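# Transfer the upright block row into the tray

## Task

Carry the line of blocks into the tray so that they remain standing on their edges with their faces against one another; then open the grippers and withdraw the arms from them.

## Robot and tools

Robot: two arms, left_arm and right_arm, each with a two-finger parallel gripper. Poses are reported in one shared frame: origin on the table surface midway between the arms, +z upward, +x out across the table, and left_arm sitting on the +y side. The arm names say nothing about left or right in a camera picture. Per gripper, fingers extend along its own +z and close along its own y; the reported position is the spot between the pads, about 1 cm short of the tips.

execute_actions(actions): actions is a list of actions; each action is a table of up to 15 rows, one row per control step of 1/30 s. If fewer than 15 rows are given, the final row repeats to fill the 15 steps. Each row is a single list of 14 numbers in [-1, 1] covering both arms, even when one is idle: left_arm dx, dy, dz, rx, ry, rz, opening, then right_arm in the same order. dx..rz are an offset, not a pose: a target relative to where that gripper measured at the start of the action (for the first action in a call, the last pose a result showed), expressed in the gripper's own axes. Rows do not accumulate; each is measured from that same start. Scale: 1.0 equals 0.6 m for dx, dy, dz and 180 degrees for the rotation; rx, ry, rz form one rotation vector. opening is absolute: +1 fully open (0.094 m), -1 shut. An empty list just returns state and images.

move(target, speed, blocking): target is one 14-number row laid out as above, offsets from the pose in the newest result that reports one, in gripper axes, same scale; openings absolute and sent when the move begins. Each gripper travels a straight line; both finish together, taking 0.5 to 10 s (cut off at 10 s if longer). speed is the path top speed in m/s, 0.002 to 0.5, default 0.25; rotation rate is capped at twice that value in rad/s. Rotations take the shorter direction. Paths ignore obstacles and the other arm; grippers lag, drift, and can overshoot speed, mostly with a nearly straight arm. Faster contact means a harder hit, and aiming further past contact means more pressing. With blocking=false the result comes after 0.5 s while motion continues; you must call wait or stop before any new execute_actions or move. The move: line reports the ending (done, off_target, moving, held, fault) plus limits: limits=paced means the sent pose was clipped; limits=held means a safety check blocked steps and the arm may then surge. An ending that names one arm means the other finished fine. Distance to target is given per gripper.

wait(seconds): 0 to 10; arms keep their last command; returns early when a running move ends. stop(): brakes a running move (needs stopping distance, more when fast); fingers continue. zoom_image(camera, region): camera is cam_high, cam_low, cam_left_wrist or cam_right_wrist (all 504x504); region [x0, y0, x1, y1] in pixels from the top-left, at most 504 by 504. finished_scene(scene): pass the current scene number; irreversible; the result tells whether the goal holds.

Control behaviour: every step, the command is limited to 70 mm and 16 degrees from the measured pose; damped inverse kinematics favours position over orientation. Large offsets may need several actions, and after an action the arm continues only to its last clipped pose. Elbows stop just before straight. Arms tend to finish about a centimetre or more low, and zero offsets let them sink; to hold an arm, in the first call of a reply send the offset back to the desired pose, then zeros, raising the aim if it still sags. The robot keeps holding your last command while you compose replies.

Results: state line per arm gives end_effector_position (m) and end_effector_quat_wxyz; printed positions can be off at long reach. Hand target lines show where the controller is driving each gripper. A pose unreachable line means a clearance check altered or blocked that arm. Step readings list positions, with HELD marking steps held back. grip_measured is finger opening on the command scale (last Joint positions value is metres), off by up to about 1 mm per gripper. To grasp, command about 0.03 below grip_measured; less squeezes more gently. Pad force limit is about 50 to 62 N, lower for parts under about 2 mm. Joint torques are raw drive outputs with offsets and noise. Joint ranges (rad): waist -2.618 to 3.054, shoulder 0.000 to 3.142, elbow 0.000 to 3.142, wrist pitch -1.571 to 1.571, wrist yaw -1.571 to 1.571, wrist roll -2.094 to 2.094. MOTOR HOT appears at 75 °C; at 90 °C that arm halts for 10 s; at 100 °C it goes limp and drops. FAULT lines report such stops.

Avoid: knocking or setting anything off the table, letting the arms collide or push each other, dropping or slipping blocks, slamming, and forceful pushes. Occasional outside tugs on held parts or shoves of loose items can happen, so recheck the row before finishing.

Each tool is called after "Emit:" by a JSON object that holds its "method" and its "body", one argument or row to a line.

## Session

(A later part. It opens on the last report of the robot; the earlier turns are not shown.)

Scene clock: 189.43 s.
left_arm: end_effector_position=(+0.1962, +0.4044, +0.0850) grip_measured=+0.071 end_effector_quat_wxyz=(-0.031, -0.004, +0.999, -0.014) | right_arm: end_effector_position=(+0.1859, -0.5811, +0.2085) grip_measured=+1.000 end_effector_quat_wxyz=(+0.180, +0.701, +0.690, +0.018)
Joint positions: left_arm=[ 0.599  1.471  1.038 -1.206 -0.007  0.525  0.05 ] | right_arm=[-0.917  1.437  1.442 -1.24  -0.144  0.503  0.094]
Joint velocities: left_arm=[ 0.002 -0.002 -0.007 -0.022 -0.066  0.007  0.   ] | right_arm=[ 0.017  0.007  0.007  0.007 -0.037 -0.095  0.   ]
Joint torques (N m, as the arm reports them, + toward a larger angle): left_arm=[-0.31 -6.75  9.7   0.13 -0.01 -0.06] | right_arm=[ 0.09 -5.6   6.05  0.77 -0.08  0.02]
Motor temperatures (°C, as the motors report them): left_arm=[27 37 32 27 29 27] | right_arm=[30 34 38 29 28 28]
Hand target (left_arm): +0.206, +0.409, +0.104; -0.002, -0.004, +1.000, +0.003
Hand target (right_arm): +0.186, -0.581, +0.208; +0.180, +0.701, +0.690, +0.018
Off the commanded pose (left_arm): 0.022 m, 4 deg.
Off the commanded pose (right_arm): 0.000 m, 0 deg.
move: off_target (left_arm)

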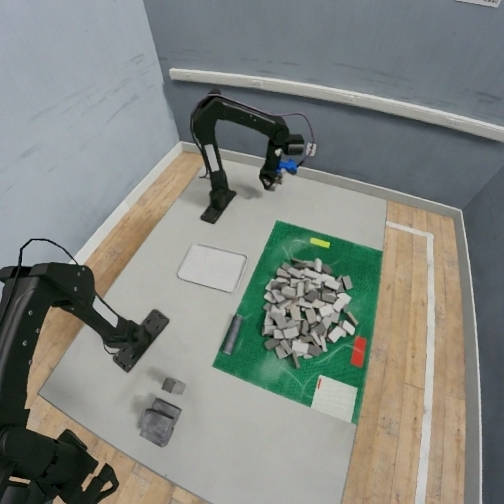

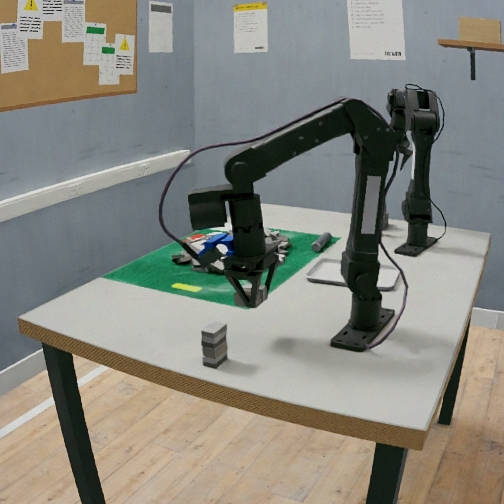

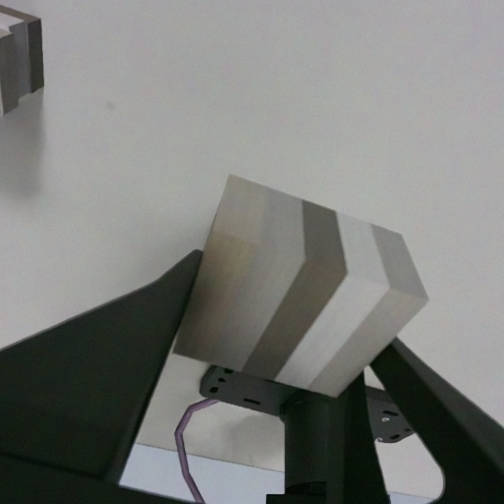

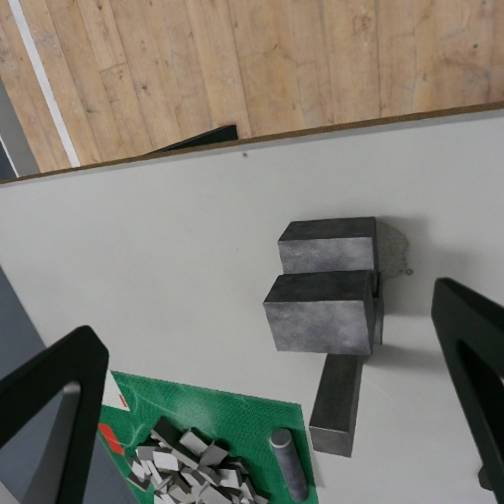

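Emit:
{"method": "move", "body": {
  "target": [0.142,-0.626,-0.041,-0.009,-0.025,0.003,0.04, 0,0,0,0,0,0,1],
  "speed": 0.15
}}

Scene clock: 204.13 s.
left_arm: end_effector_position=(+0.1014, +0.0323, +0.1177) grip_measured=+0.071 end_effector_quat_wxyz=(-0.020, +0.002, +1.000, -0.004) | right_arm: end_effector_position=(+0.1859, -0.5811, +0.2085) grip_measured=+1.000 end_effector_quat_wxyz=(+0.180, +0.701, +0.690, +0.018)
Joint positions: left_arm=[-1.12   1.588  1.282 -1.273  0.04  -1.181  0.05 ] | right_arm=[-0.917  1.437  1.442 -1.24  -0.144  0.503  0.094]
Joint velocities: left_arm=[-0.012  0.002  0.007  0.022 -0.007  0.007 -0.   ] | right_arm=[ 0.002 -0.002  0.002  0.081 -0.007 -0.007  0.   ]
Joint torques (N m, as the arm reports them, + toward a larger angle): left_arm=[-0.47 -6.17  9.98  0.23 -0.17 -0.08] | right_arm=[ 0.11 -5.8   6.25  0.78 -0.11  0.03]
Motor temperatures (°C, as the motors report them): left_arm=[27 39 35 27 29 27] | right_arm=[30 34 38 29 28 28]
Hand target (left_arm): +0.106, +0.025, +0.133; -0.003, +0.001, +1.000, -0.021
Hand target (right_arm): +0.186, -0.581, +0.208; +0.180, +0.701, +0.690, +0.018
Off the commanded pose (left_arm): 0.017 m, 3 deg.
Off the commanded pose (right_arm): 0.000 m, 0 deg.
move: off_target (left_arm)

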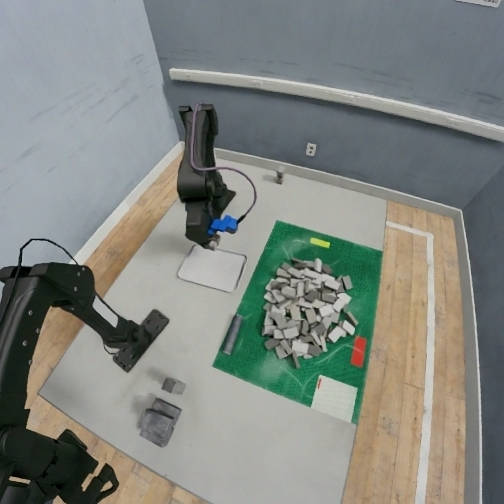

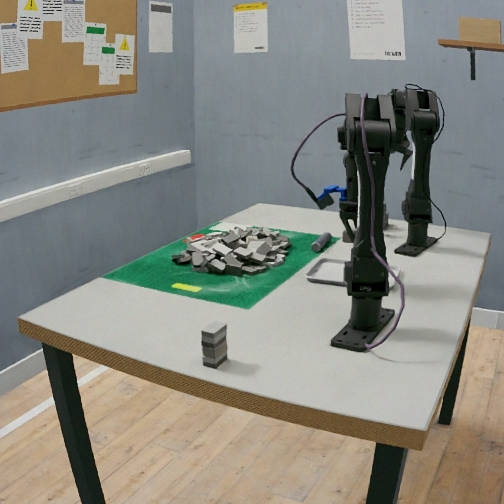

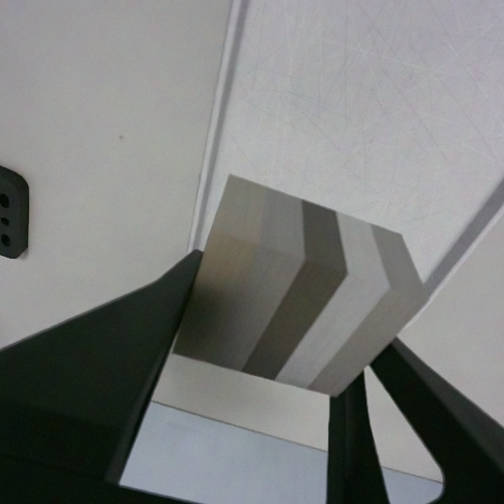

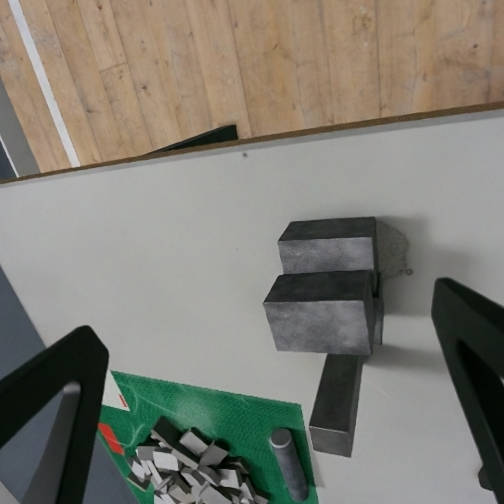

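Emit:
{"method": "move", "body": {
  "target": [-0.012,-0.072,0.14,0.002,-0.016,0,0.04, 0,0,0,0,0,0,1],
  "speed": 0.08
}}

Scene clock: 220.97 s.
left_arm: end_effector_position=(+0.1033, -0.0097, +0.0289) grip_measured=+0.071 end_effector_quat_wxyz=(-0.008, +0.001, +1.000, -0.003) | right_arm: end_effector_position=(+0.1859, -0.5811, +0.2085) grip_measured=+1.000 end_effector_quat_wxyz=(+0.180, +0.701, +0.690, +0.018)
Joint positions: left_arm=[-1.177  1.807  1.168 -0.931  0.017 -1.241  0.05 ] | right_arm=[-0.917  1.437  1.442 -1.24  -0.144  0.503  0.094]
Joint velocities: left_arm=[-0.017 -0.007  0.007 -0.066  0.007  0.007  0.   ] | right_arm=[-0.012 -0.002 -0.002  0.007 -0.022  0.022  0.   ]
Joint torques (N m, as the arm reports them, + toward a larger angle): left_arm=[-0.7  -7.98  5.65  0.38 -0.2  -0.09] | right_arm=[-0.05 -5.78  6.27  0.75 -0.1   0.01]
Motor temperatures (°C, as the motors report them): left_arm=[27 39 37 27 29 27] | right_arm=[30 34 38 29 28 28]
Hand target (left_arm): +0.104, -0.011, +0.033; +0.004, +0.002, +1.000, -0.008
Hand target (right_arm): +0.186, -0.581, +0.208; +0.180, +0.701, +0.690, +0.018
Off the commanded pose (left_arm): 0.006 m, 2 deg.
Off the commanded pose (right_arm): 0.000 m, 0 deg.
move: done

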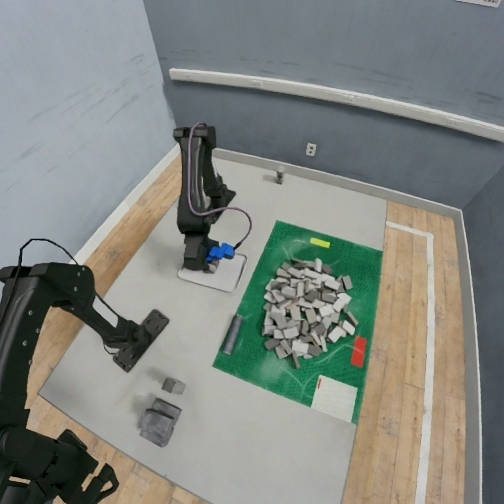

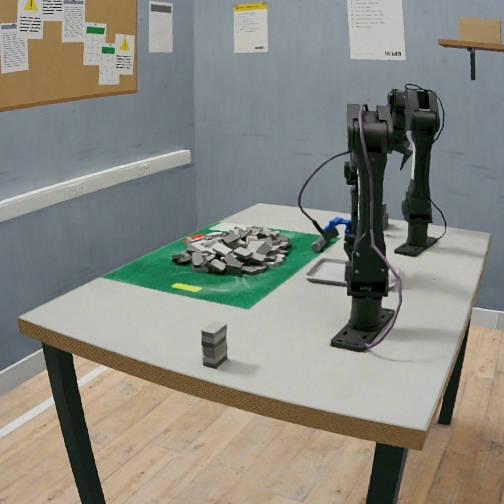

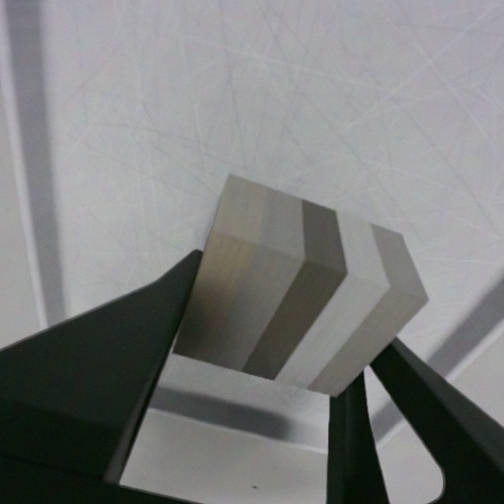

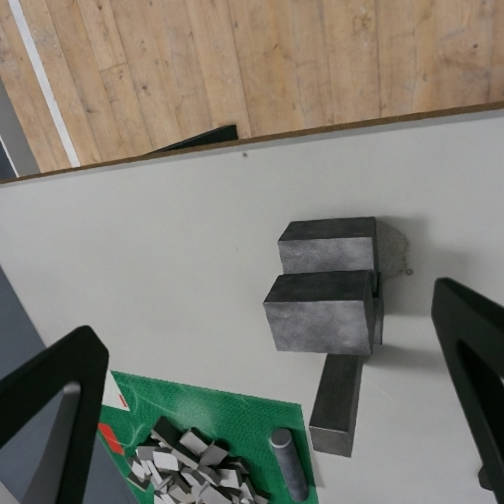

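Well inside the tray. Lowering slowly to contact.

Emit:
{"method": "move", "body": {
  "target": [0,0,0.024,-0.002,-0.006,0,0.04, 0,0,0,0,0,0,1],
  "speed": 0.015
}}

Scene clock: 224.93 s.
left_arm: end_effector_position=(+0.1028, -0.0088, +0.0175) grip_measured=+0.071 end_effector_quat_wxyz=(-0.010, +0.000, +1.000, +0.001) | right_arm: end_effector_position=(+0.1859, -0.5811, +0.2085) grip_measured=+1.000 end_effector_quat_wxyz=(+0.180, +0.701, +0.690, +0.018)
Joint positions: left_arm=[-1.177  1.83   1.148 -0.898  0.018 -1.243  0.05 ] | right_arm=[-0.917  1.437  1.442 -1.24  -0.144  0.503  0.094]
Joint velocities: left_arm=[-0.007 -0.022  0.002  0.081 -0.066 -0.11  -0.001] | right_arm=[-0.007 -0.007  0.002 -0.022 -0.007  0.022  0.   ]
Joint torques (N m, as the arm reports them, + toward a larger angle): left_arm=[-0.82 -6.96  4.71  0.54 -0.21 -0.11] | right_arm=[ 0.06 -5.73  5.99  0.79 -0.11  0.03]
Motor temperatures (°C, as the motors report them): left_arm=[27 40 36 27 29 27] | right_arm=[30 34 38 29 28 28]
Hand target (left_arm): +0.103, -0.010, +0.015; +0.001, +0.001, +1.000, -0.000
Hand target (right_arm): +0.186, -0.581, +0.208; +0.180, +0.701, +0.690, +0.018
Off the commanded pose (left_arm): 0.003 m, 1 deg.
Off the commanded pose (right_arm): 0.000 m, 0 deg.
move: done

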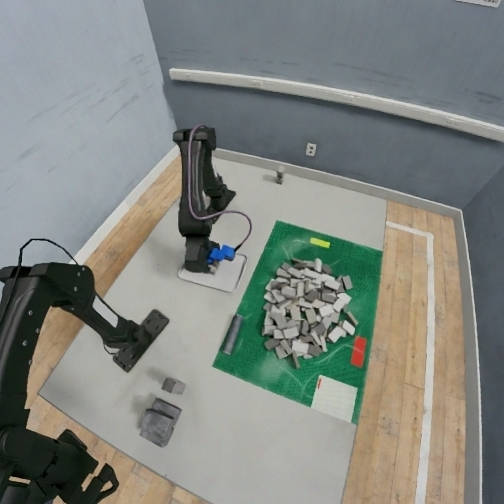

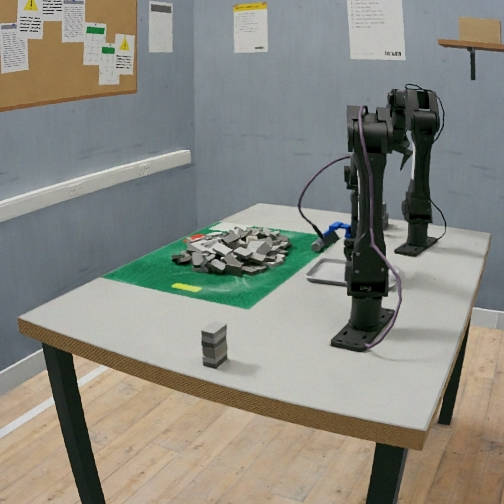

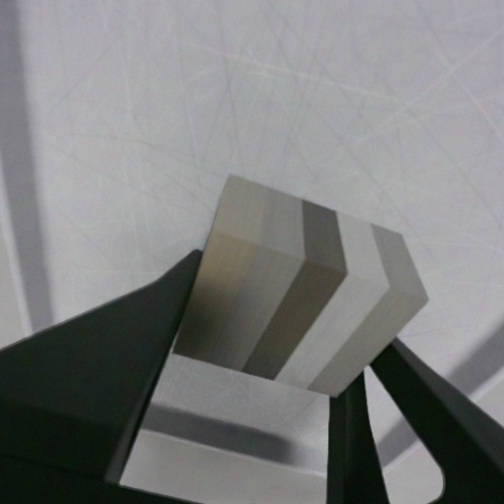

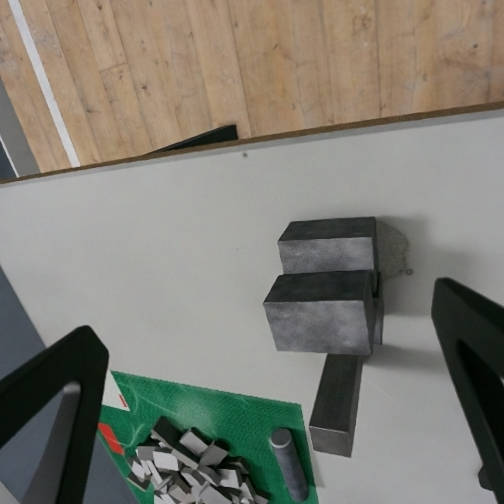

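Emit:
{"method": "move", "body": {
  "target": [0,0,0.011,0,-0.004,0,0.04, 0,0,0,0,0,0,1],
  "speed": 0.012
}}

Scene clock: 227.07 s.
left_arm: end_effector_position=(+0.1028, -0.0089, +0.0175) grip_measured=+0.071 end_effector_quat_wxyz=(-0.010, +0.000, +1.000, +0.001) | right_arm: end_effector_position=(+0.1859, -0.5811, +0.2085) grip_measured=+1.000 end_effector_quat_wxyz=(+0.180, +0.701, +0.690, +0.018)
Joint positions: left_arm=[-1.177  1.83   1.148 -0.897  0.019 -1.243  0.05 ] | right_arm=[-0.917  1.437  1.442 -1.24  -0.144  0.503  0.094]
Joint velocities: left_arm=[-0.002 -0.007 -0.007 -0.007 -0.066 -0.081  0.001] | right_arm=[ 0.002  0.002  0.007  0.007  0.007 -0.066  0.   ]
Joint torques (N m, as the arm reports them, + toward a larger angle): left_arm=[-0.47 -6.44  4.27  0.6  -0.13 -0.08] | right_arm=[-0.19 -5.71  6.15  0.81 -0.13  0.02]
Motor temperatures (°C, as the motors report them): left_arm=[27 40 35 27 29 27] | right_arm=[30 34 38 29 28 28]
Hand target (left_arm): +0.103, -0.009, +0.011; -0.004, +0.000, +1.000, +0.001
Hand target (right_arm): +0.186, -0.581, +0.208; +0.180, +0.701, +0.690, +0.018
Off the commanded pose (left_arm): 0.007 m, 1 deg.
Off the commanded pose (right_arm): 0.000 m, 0 deg.
move: done

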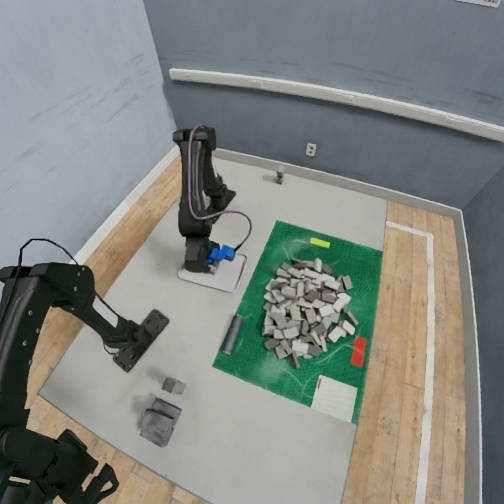

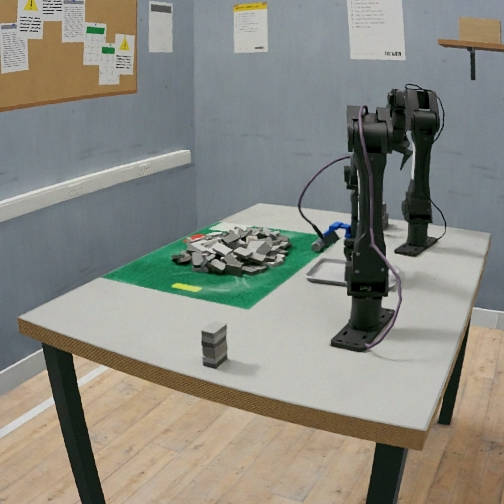

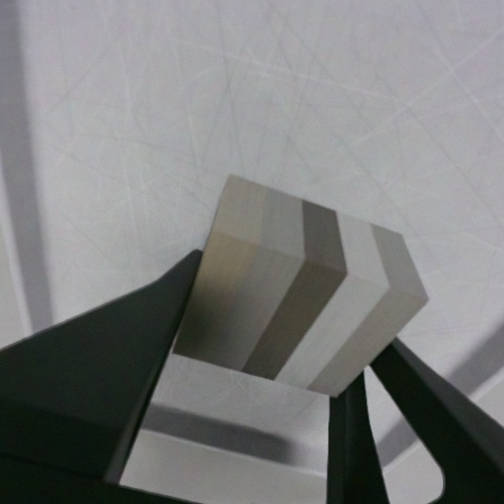

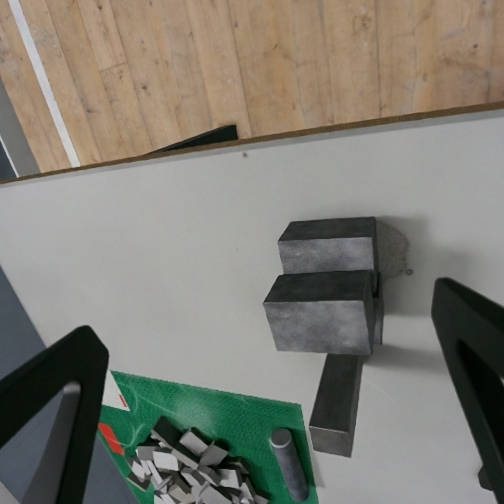

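In contact. Releasing gently.

Emit:
{"method": "execute_actions", "body": {
  "actions": [
    [[0,0,0,0,0,0,0.05,0,0,0,0,0,0,1],[0,0,0,0,0,0,0.06,0,0,0,0,0,0,1],[0,0,0,0,0,0,0.07,0,0,0,0,0,0,1],[0,0,0,0,0,0,0.08,0,0,0,0,0,0,1],[0,0,0,0,0,0,0.09,0,0,0,0,0,0,1],[0,0,0,0,0,0,0.10,0,0,0,0,0,0,1],[0,0,0,0,0,0,0.11,0,0,0,0,0,0,1],[0,0,0,0,0,0,0.13,0,0,0,0,0,0,1],[0,0,0,0,0,0,0.16,0,0,0,0,0,0,1],[0,0,0,0,0,0,0.2,0,0,0,0,0,0,1],[0,0,0,0,0,0,0.25,0,0,0,0,0,0,1],[0,0,0,0,0,0,0.3,0,0,0,0,0,0,1],[0,0,0,0,0,0,0.36,0,0,0,0,0,0,1],[0,0,0,0,0,0,0.42,0,0,0,0,0,0,1],[0,0,0,0,0,0,0.5,0,0,0,0,0,0,1]],
    [[0,0,0,0,0,0,0.55,0,0,0,0,0,0,1]]
  ]
}}

Scene clock: 232.63 s.
left_arm: end_effector_position=(+0.1026, -0.0085, +0.0175) grip_measured=+0.547 end_effector_quat_wxyz=(-0.010, +0.000, +1.000, +0.002) | right_arm: end_effector_position=(+0.1859, -0.5811, +0.2085) grip_measured=+1.000 end_effector_quat_wxyz=(+0.180, +0.701, +0.690, +0.018)
Joint positions: left_arm=[-1.177  1.83   1.148 -0.899  0.019 -1.243  0.073] | right_arm=[-0.917  1.437  1.442 -1.24  -0.144  0.503  0.094]
Joint velocities: left_arm=[-0.012 -0.027 -0.017 -0.051 -0.051 -0.037 -0.   ] | right_arm=[-0.002  0.002 -0.002 -0.007  0.007  0.007  0.   ]
Joint torques (N m, as the arm reports them, + toward a larger angle): left_arm=[ 0.04 -6.9   5.79  0.35  0.    0.  ] | right_arm=[ 0.   -5.57  6.27  0.76 -0.1   0.02]
Motor temperatures (°C, as the motors report them): left_arm=[27 40 34 27 29 27] | right_arm=[30 34 38 29 28 28]
Hand target (left_arm): +0.103, -0.009, +0.018; -0.010, +0.000, +1.000, +0.002
Hand target (right_arm): +0.186, -0.581, +0.208; +0.180, +0.701, +0.690, +0.018
Off the commanded pose (left_arm): 0.000 m, 0 deg.
Off the commanded pose (right_arm): 0.000 m, 0 deg.
Step readings (end_effector_position; steps 1 to 15: 1st action; 16 to 30: 2nd action):
0: left_arm (+0.1028, -0.0089, +0.0175) | right_arm (+0.1859, -0.5811, +0.2085)
1: left_arm (+0.1027, -0.0088, +0.0175) | right_arm (+0.1859, -0.5811, +0.2085)
2: left_arm (+0.1027, -0.0087, +0.0175) | right_arm (+0.1859, -0.5811, +0.2085)
4: left_arm (+0.1027, -0.0087, +0.0175) | right_arm (+0.1859, -0.5811, +0.2085)
8: left_arm (+0.1026, -0.0085, +0.0175) | right_arm (+0.1859, -0.5811, +0.2085)
15: left_arm (+0.1026, -0.0085, +0.0175) | right_arm (+0.1859, -0.5811, +0.2085)
16: left_arm (+0.1026, -0.0085, +0.0175) | right_arm (+0.1859, -0.5811, +0.2085)
17: left_arm (+0.1026, -0.0085, +0.0175) | right_arm (+0.1859, -0.5811, +0.2085)
19: left_arm (+0.1026, -0.0085, +0.0175) | right_arm (+0.1859, -0.5811, +0.2085)
23: left_arm (+0.1026, -0.0085, +0.0175) | right_arm (+0.1859, -0.5811, +0.2085)
30: end_effector_position above

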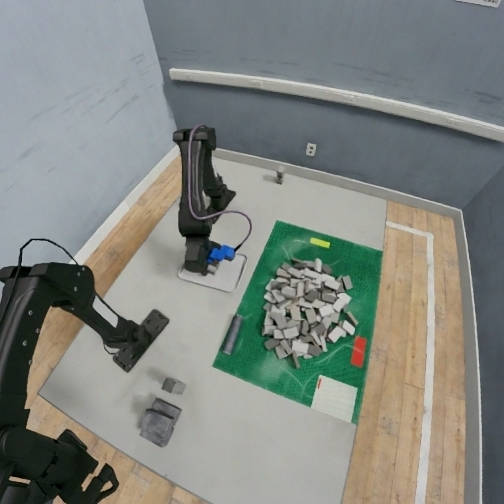

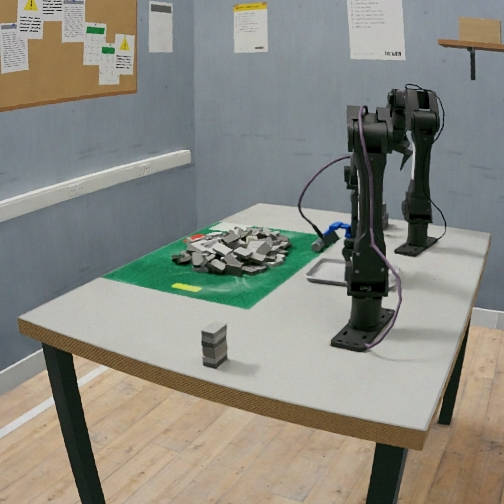

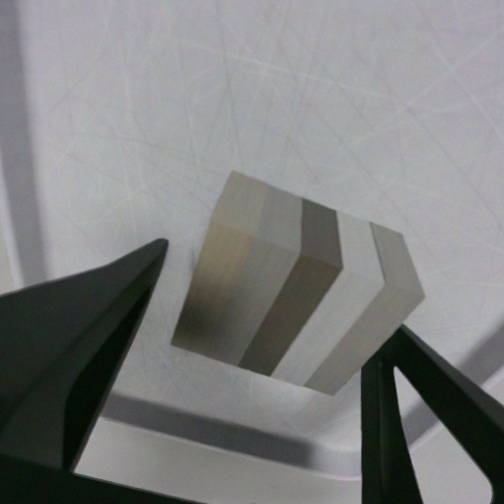

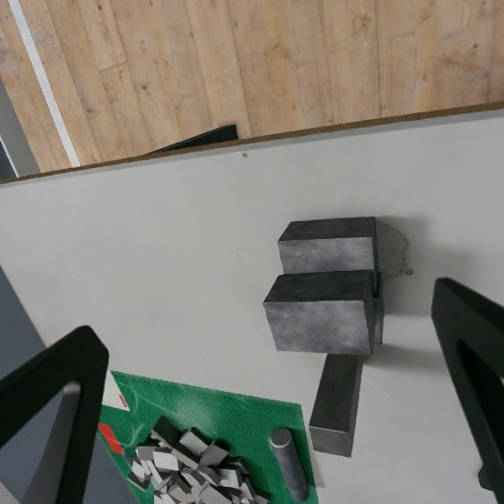

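Emit:
{"method": "move", "body": {
  "target": [0,-0.005,-0.12,0,0,0,0.9, 0,0,0,0,0,0,1],
  "speed": 0.08
}}

Emit:
{"method": "move", "body": {
  "target": [-0.15,0.35,-0.15,0,0,0,1, 0,0,0,0,0,0,1],
  "speed": 0.25
}}

Scene clock: 238.17 s.
left_arm: end_effector_position=(+0.1016, -0.0055, +0.0739) grip_measured=+0.897 end_effector_quat_wxyz=(-0.017, -0.000, +1.000, +0.022) | right_arm: end_effector_position=(+0.1859, -0.5811, +0.2085) grip_measured=+1.000 end_effector_quat_wxyz=(+0.180, +0.701, +0.690, +0.018)
Joint positions: left_arm=[-1.177  1.788  1.33  -1.166  0.019 -1.243  0.089] | right_arm=[-0.917  1.437  1.442 -1.24  -0.144  0.503  0.094]
Joint velocities: left_arm=[ 0.017  0.002  0.007 -0.007  0.037  0.007 -0.   ] | right_arm=[-0.007 -0.007  0.002 -0.081  0.066  0.081  0.   ]
Joint torques (N m, as the arm reports them, + toward a larger angle): left_arm=[ 0.02 -8.55  8.72  0.18  0.    0.  ] | right_arm=[ 0.04 -5.56  6.21  0.82 -0.12  0.01]
Motor temperatures (°C, as the motors report them): left_arm=[27 41 34 27 29 27] | right_arm=[30 34 38 29 28 28]
Hand target (left_arm): +0.104, -0.013, +0.089; -0.010, +0.000, +1.000, +0.002
Hand target (right_arm): +0.186, -0.581, +0.208; +0.180, +0.701, +0.690, +0.018
Off the commanded pose (left_arm): 0.017 m, 2 deg.
Off the commanded pose (right_arm): 0.000 m, 0 deg.
move: off_target (left_arm)

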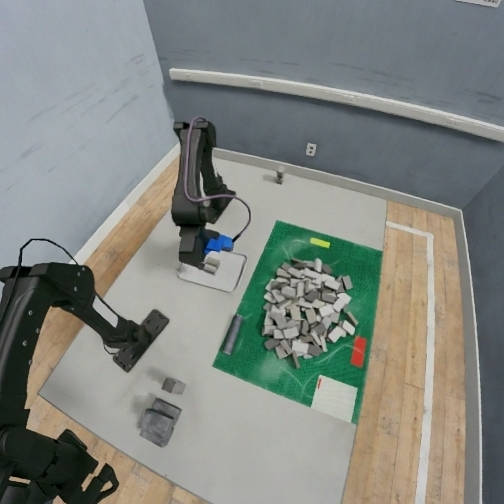

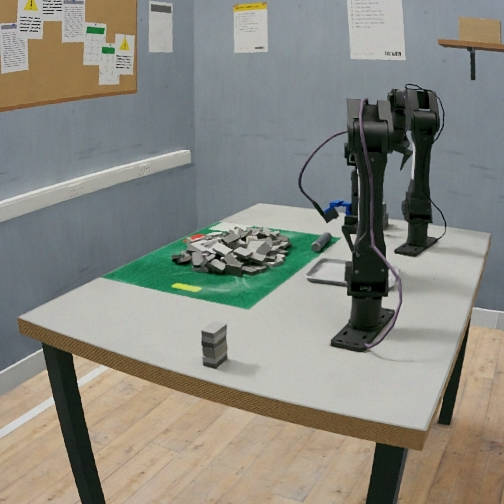

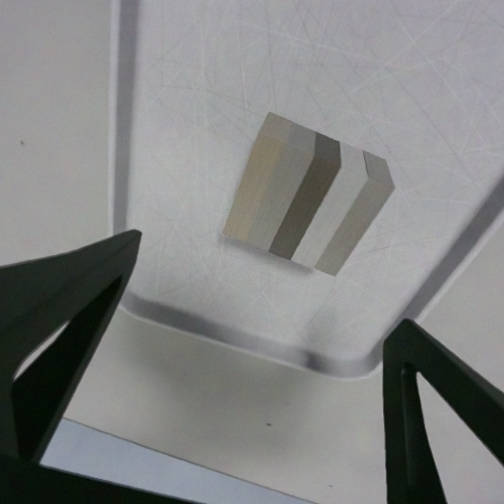

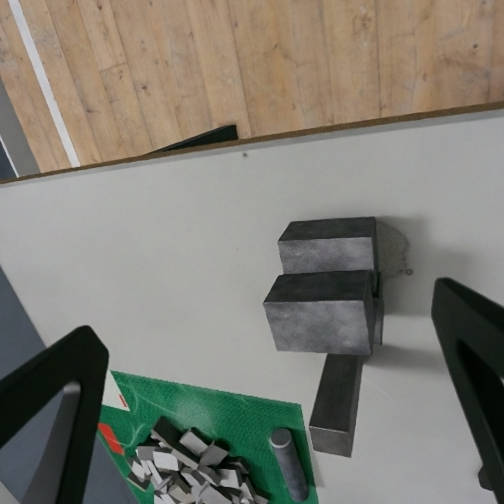

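Scene clock: 239.87 s.
left_arm: end_effector_position=(+0.1950, +0.1982, +0.1618) grip_measured=+1.000 end_effector_quat_wxyz=(-0.029, +0.000, +0.999, +0.036) | right_arm: end_effector_position=(+0.1859, -0.5811, +0.2085) grip_measured=+1.000 end_effector_quat_wxyz=(+0.180, +0.701, +0.690, +0.018)
Joint positions: left_arm=[-0.412  1.426  1.302 -1.532 -0.037 -0.48   0.094] | right_arm=[-0.917  1.437  1.442 -1.24  -0.144  0.503  0.094]
Joint velocities: left_arm=[-0.007 -0.007  0.007 -0.051 -0.051  0.022  0.   ] | right_arm=[-0.002 -0.012  0.002  0.081 -0.022 -0.007  0.   ]
Joint torques (N m, as the arm reports them, + toward a larger angle): left_arm=[ 0.78 -5.28  8.94  0.14 -0.1   0.07] | right_arm=[ 0.12 -5.56  6.39  0.75 -0.15  0.02]
Motor temperatures (°C, as the motors report them): left_arm=[27 41 34 27 29 27] | right_arm=[30 34 38 29 28 28]
Hand target (left_arm): +0.200, +0.199, +0.174; -0.008, -0.001, +1.000, +0.028
Hand target (right_arm): +0.186, -0.581, +0.208; +0.180, +0.701, +0.690, +0.018
Off the commanded pose (left_arm): 0.009 m, 2 deg.
Off the commanded pose (right_arm): 0.000 m, 0 deg.
move: done

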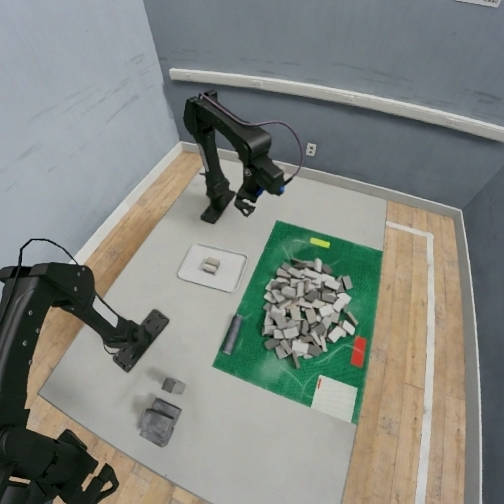

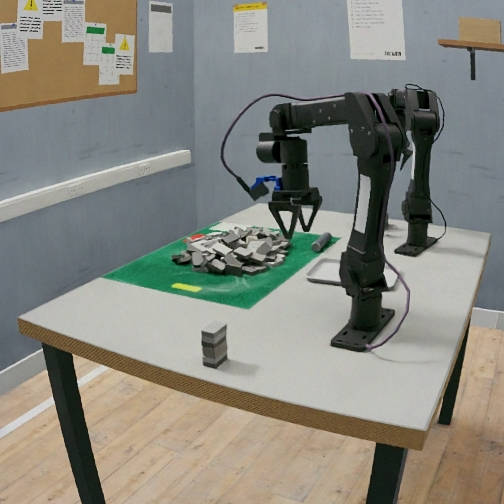

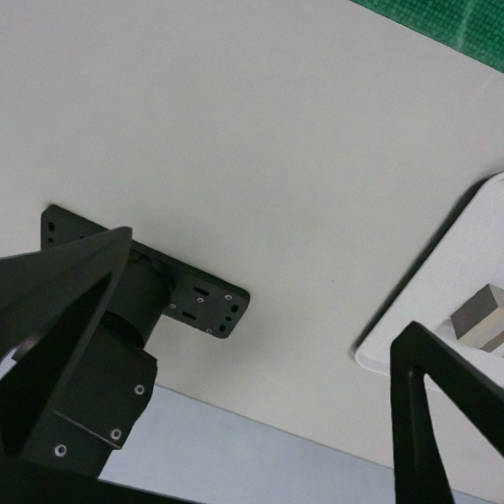

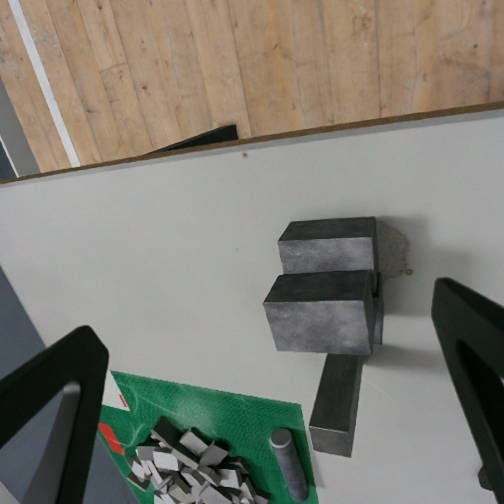

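Emit:
{"method": "zoom_image", "body": {
  "camera": "cam_high",
  "region": [170, 230, 260, 300]
}}

Region (170, 230, 260, 300) of cam_high's 504x504 image, scaled by 5.600, with more detail than that image has.

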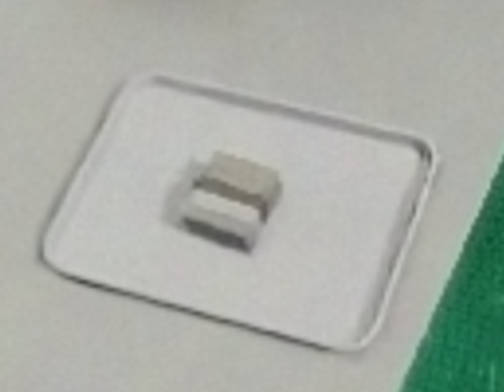

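Emit:
{"method": "finished_scene", "body": {
  "scene": 1
}}

The scene is finished: the task was done.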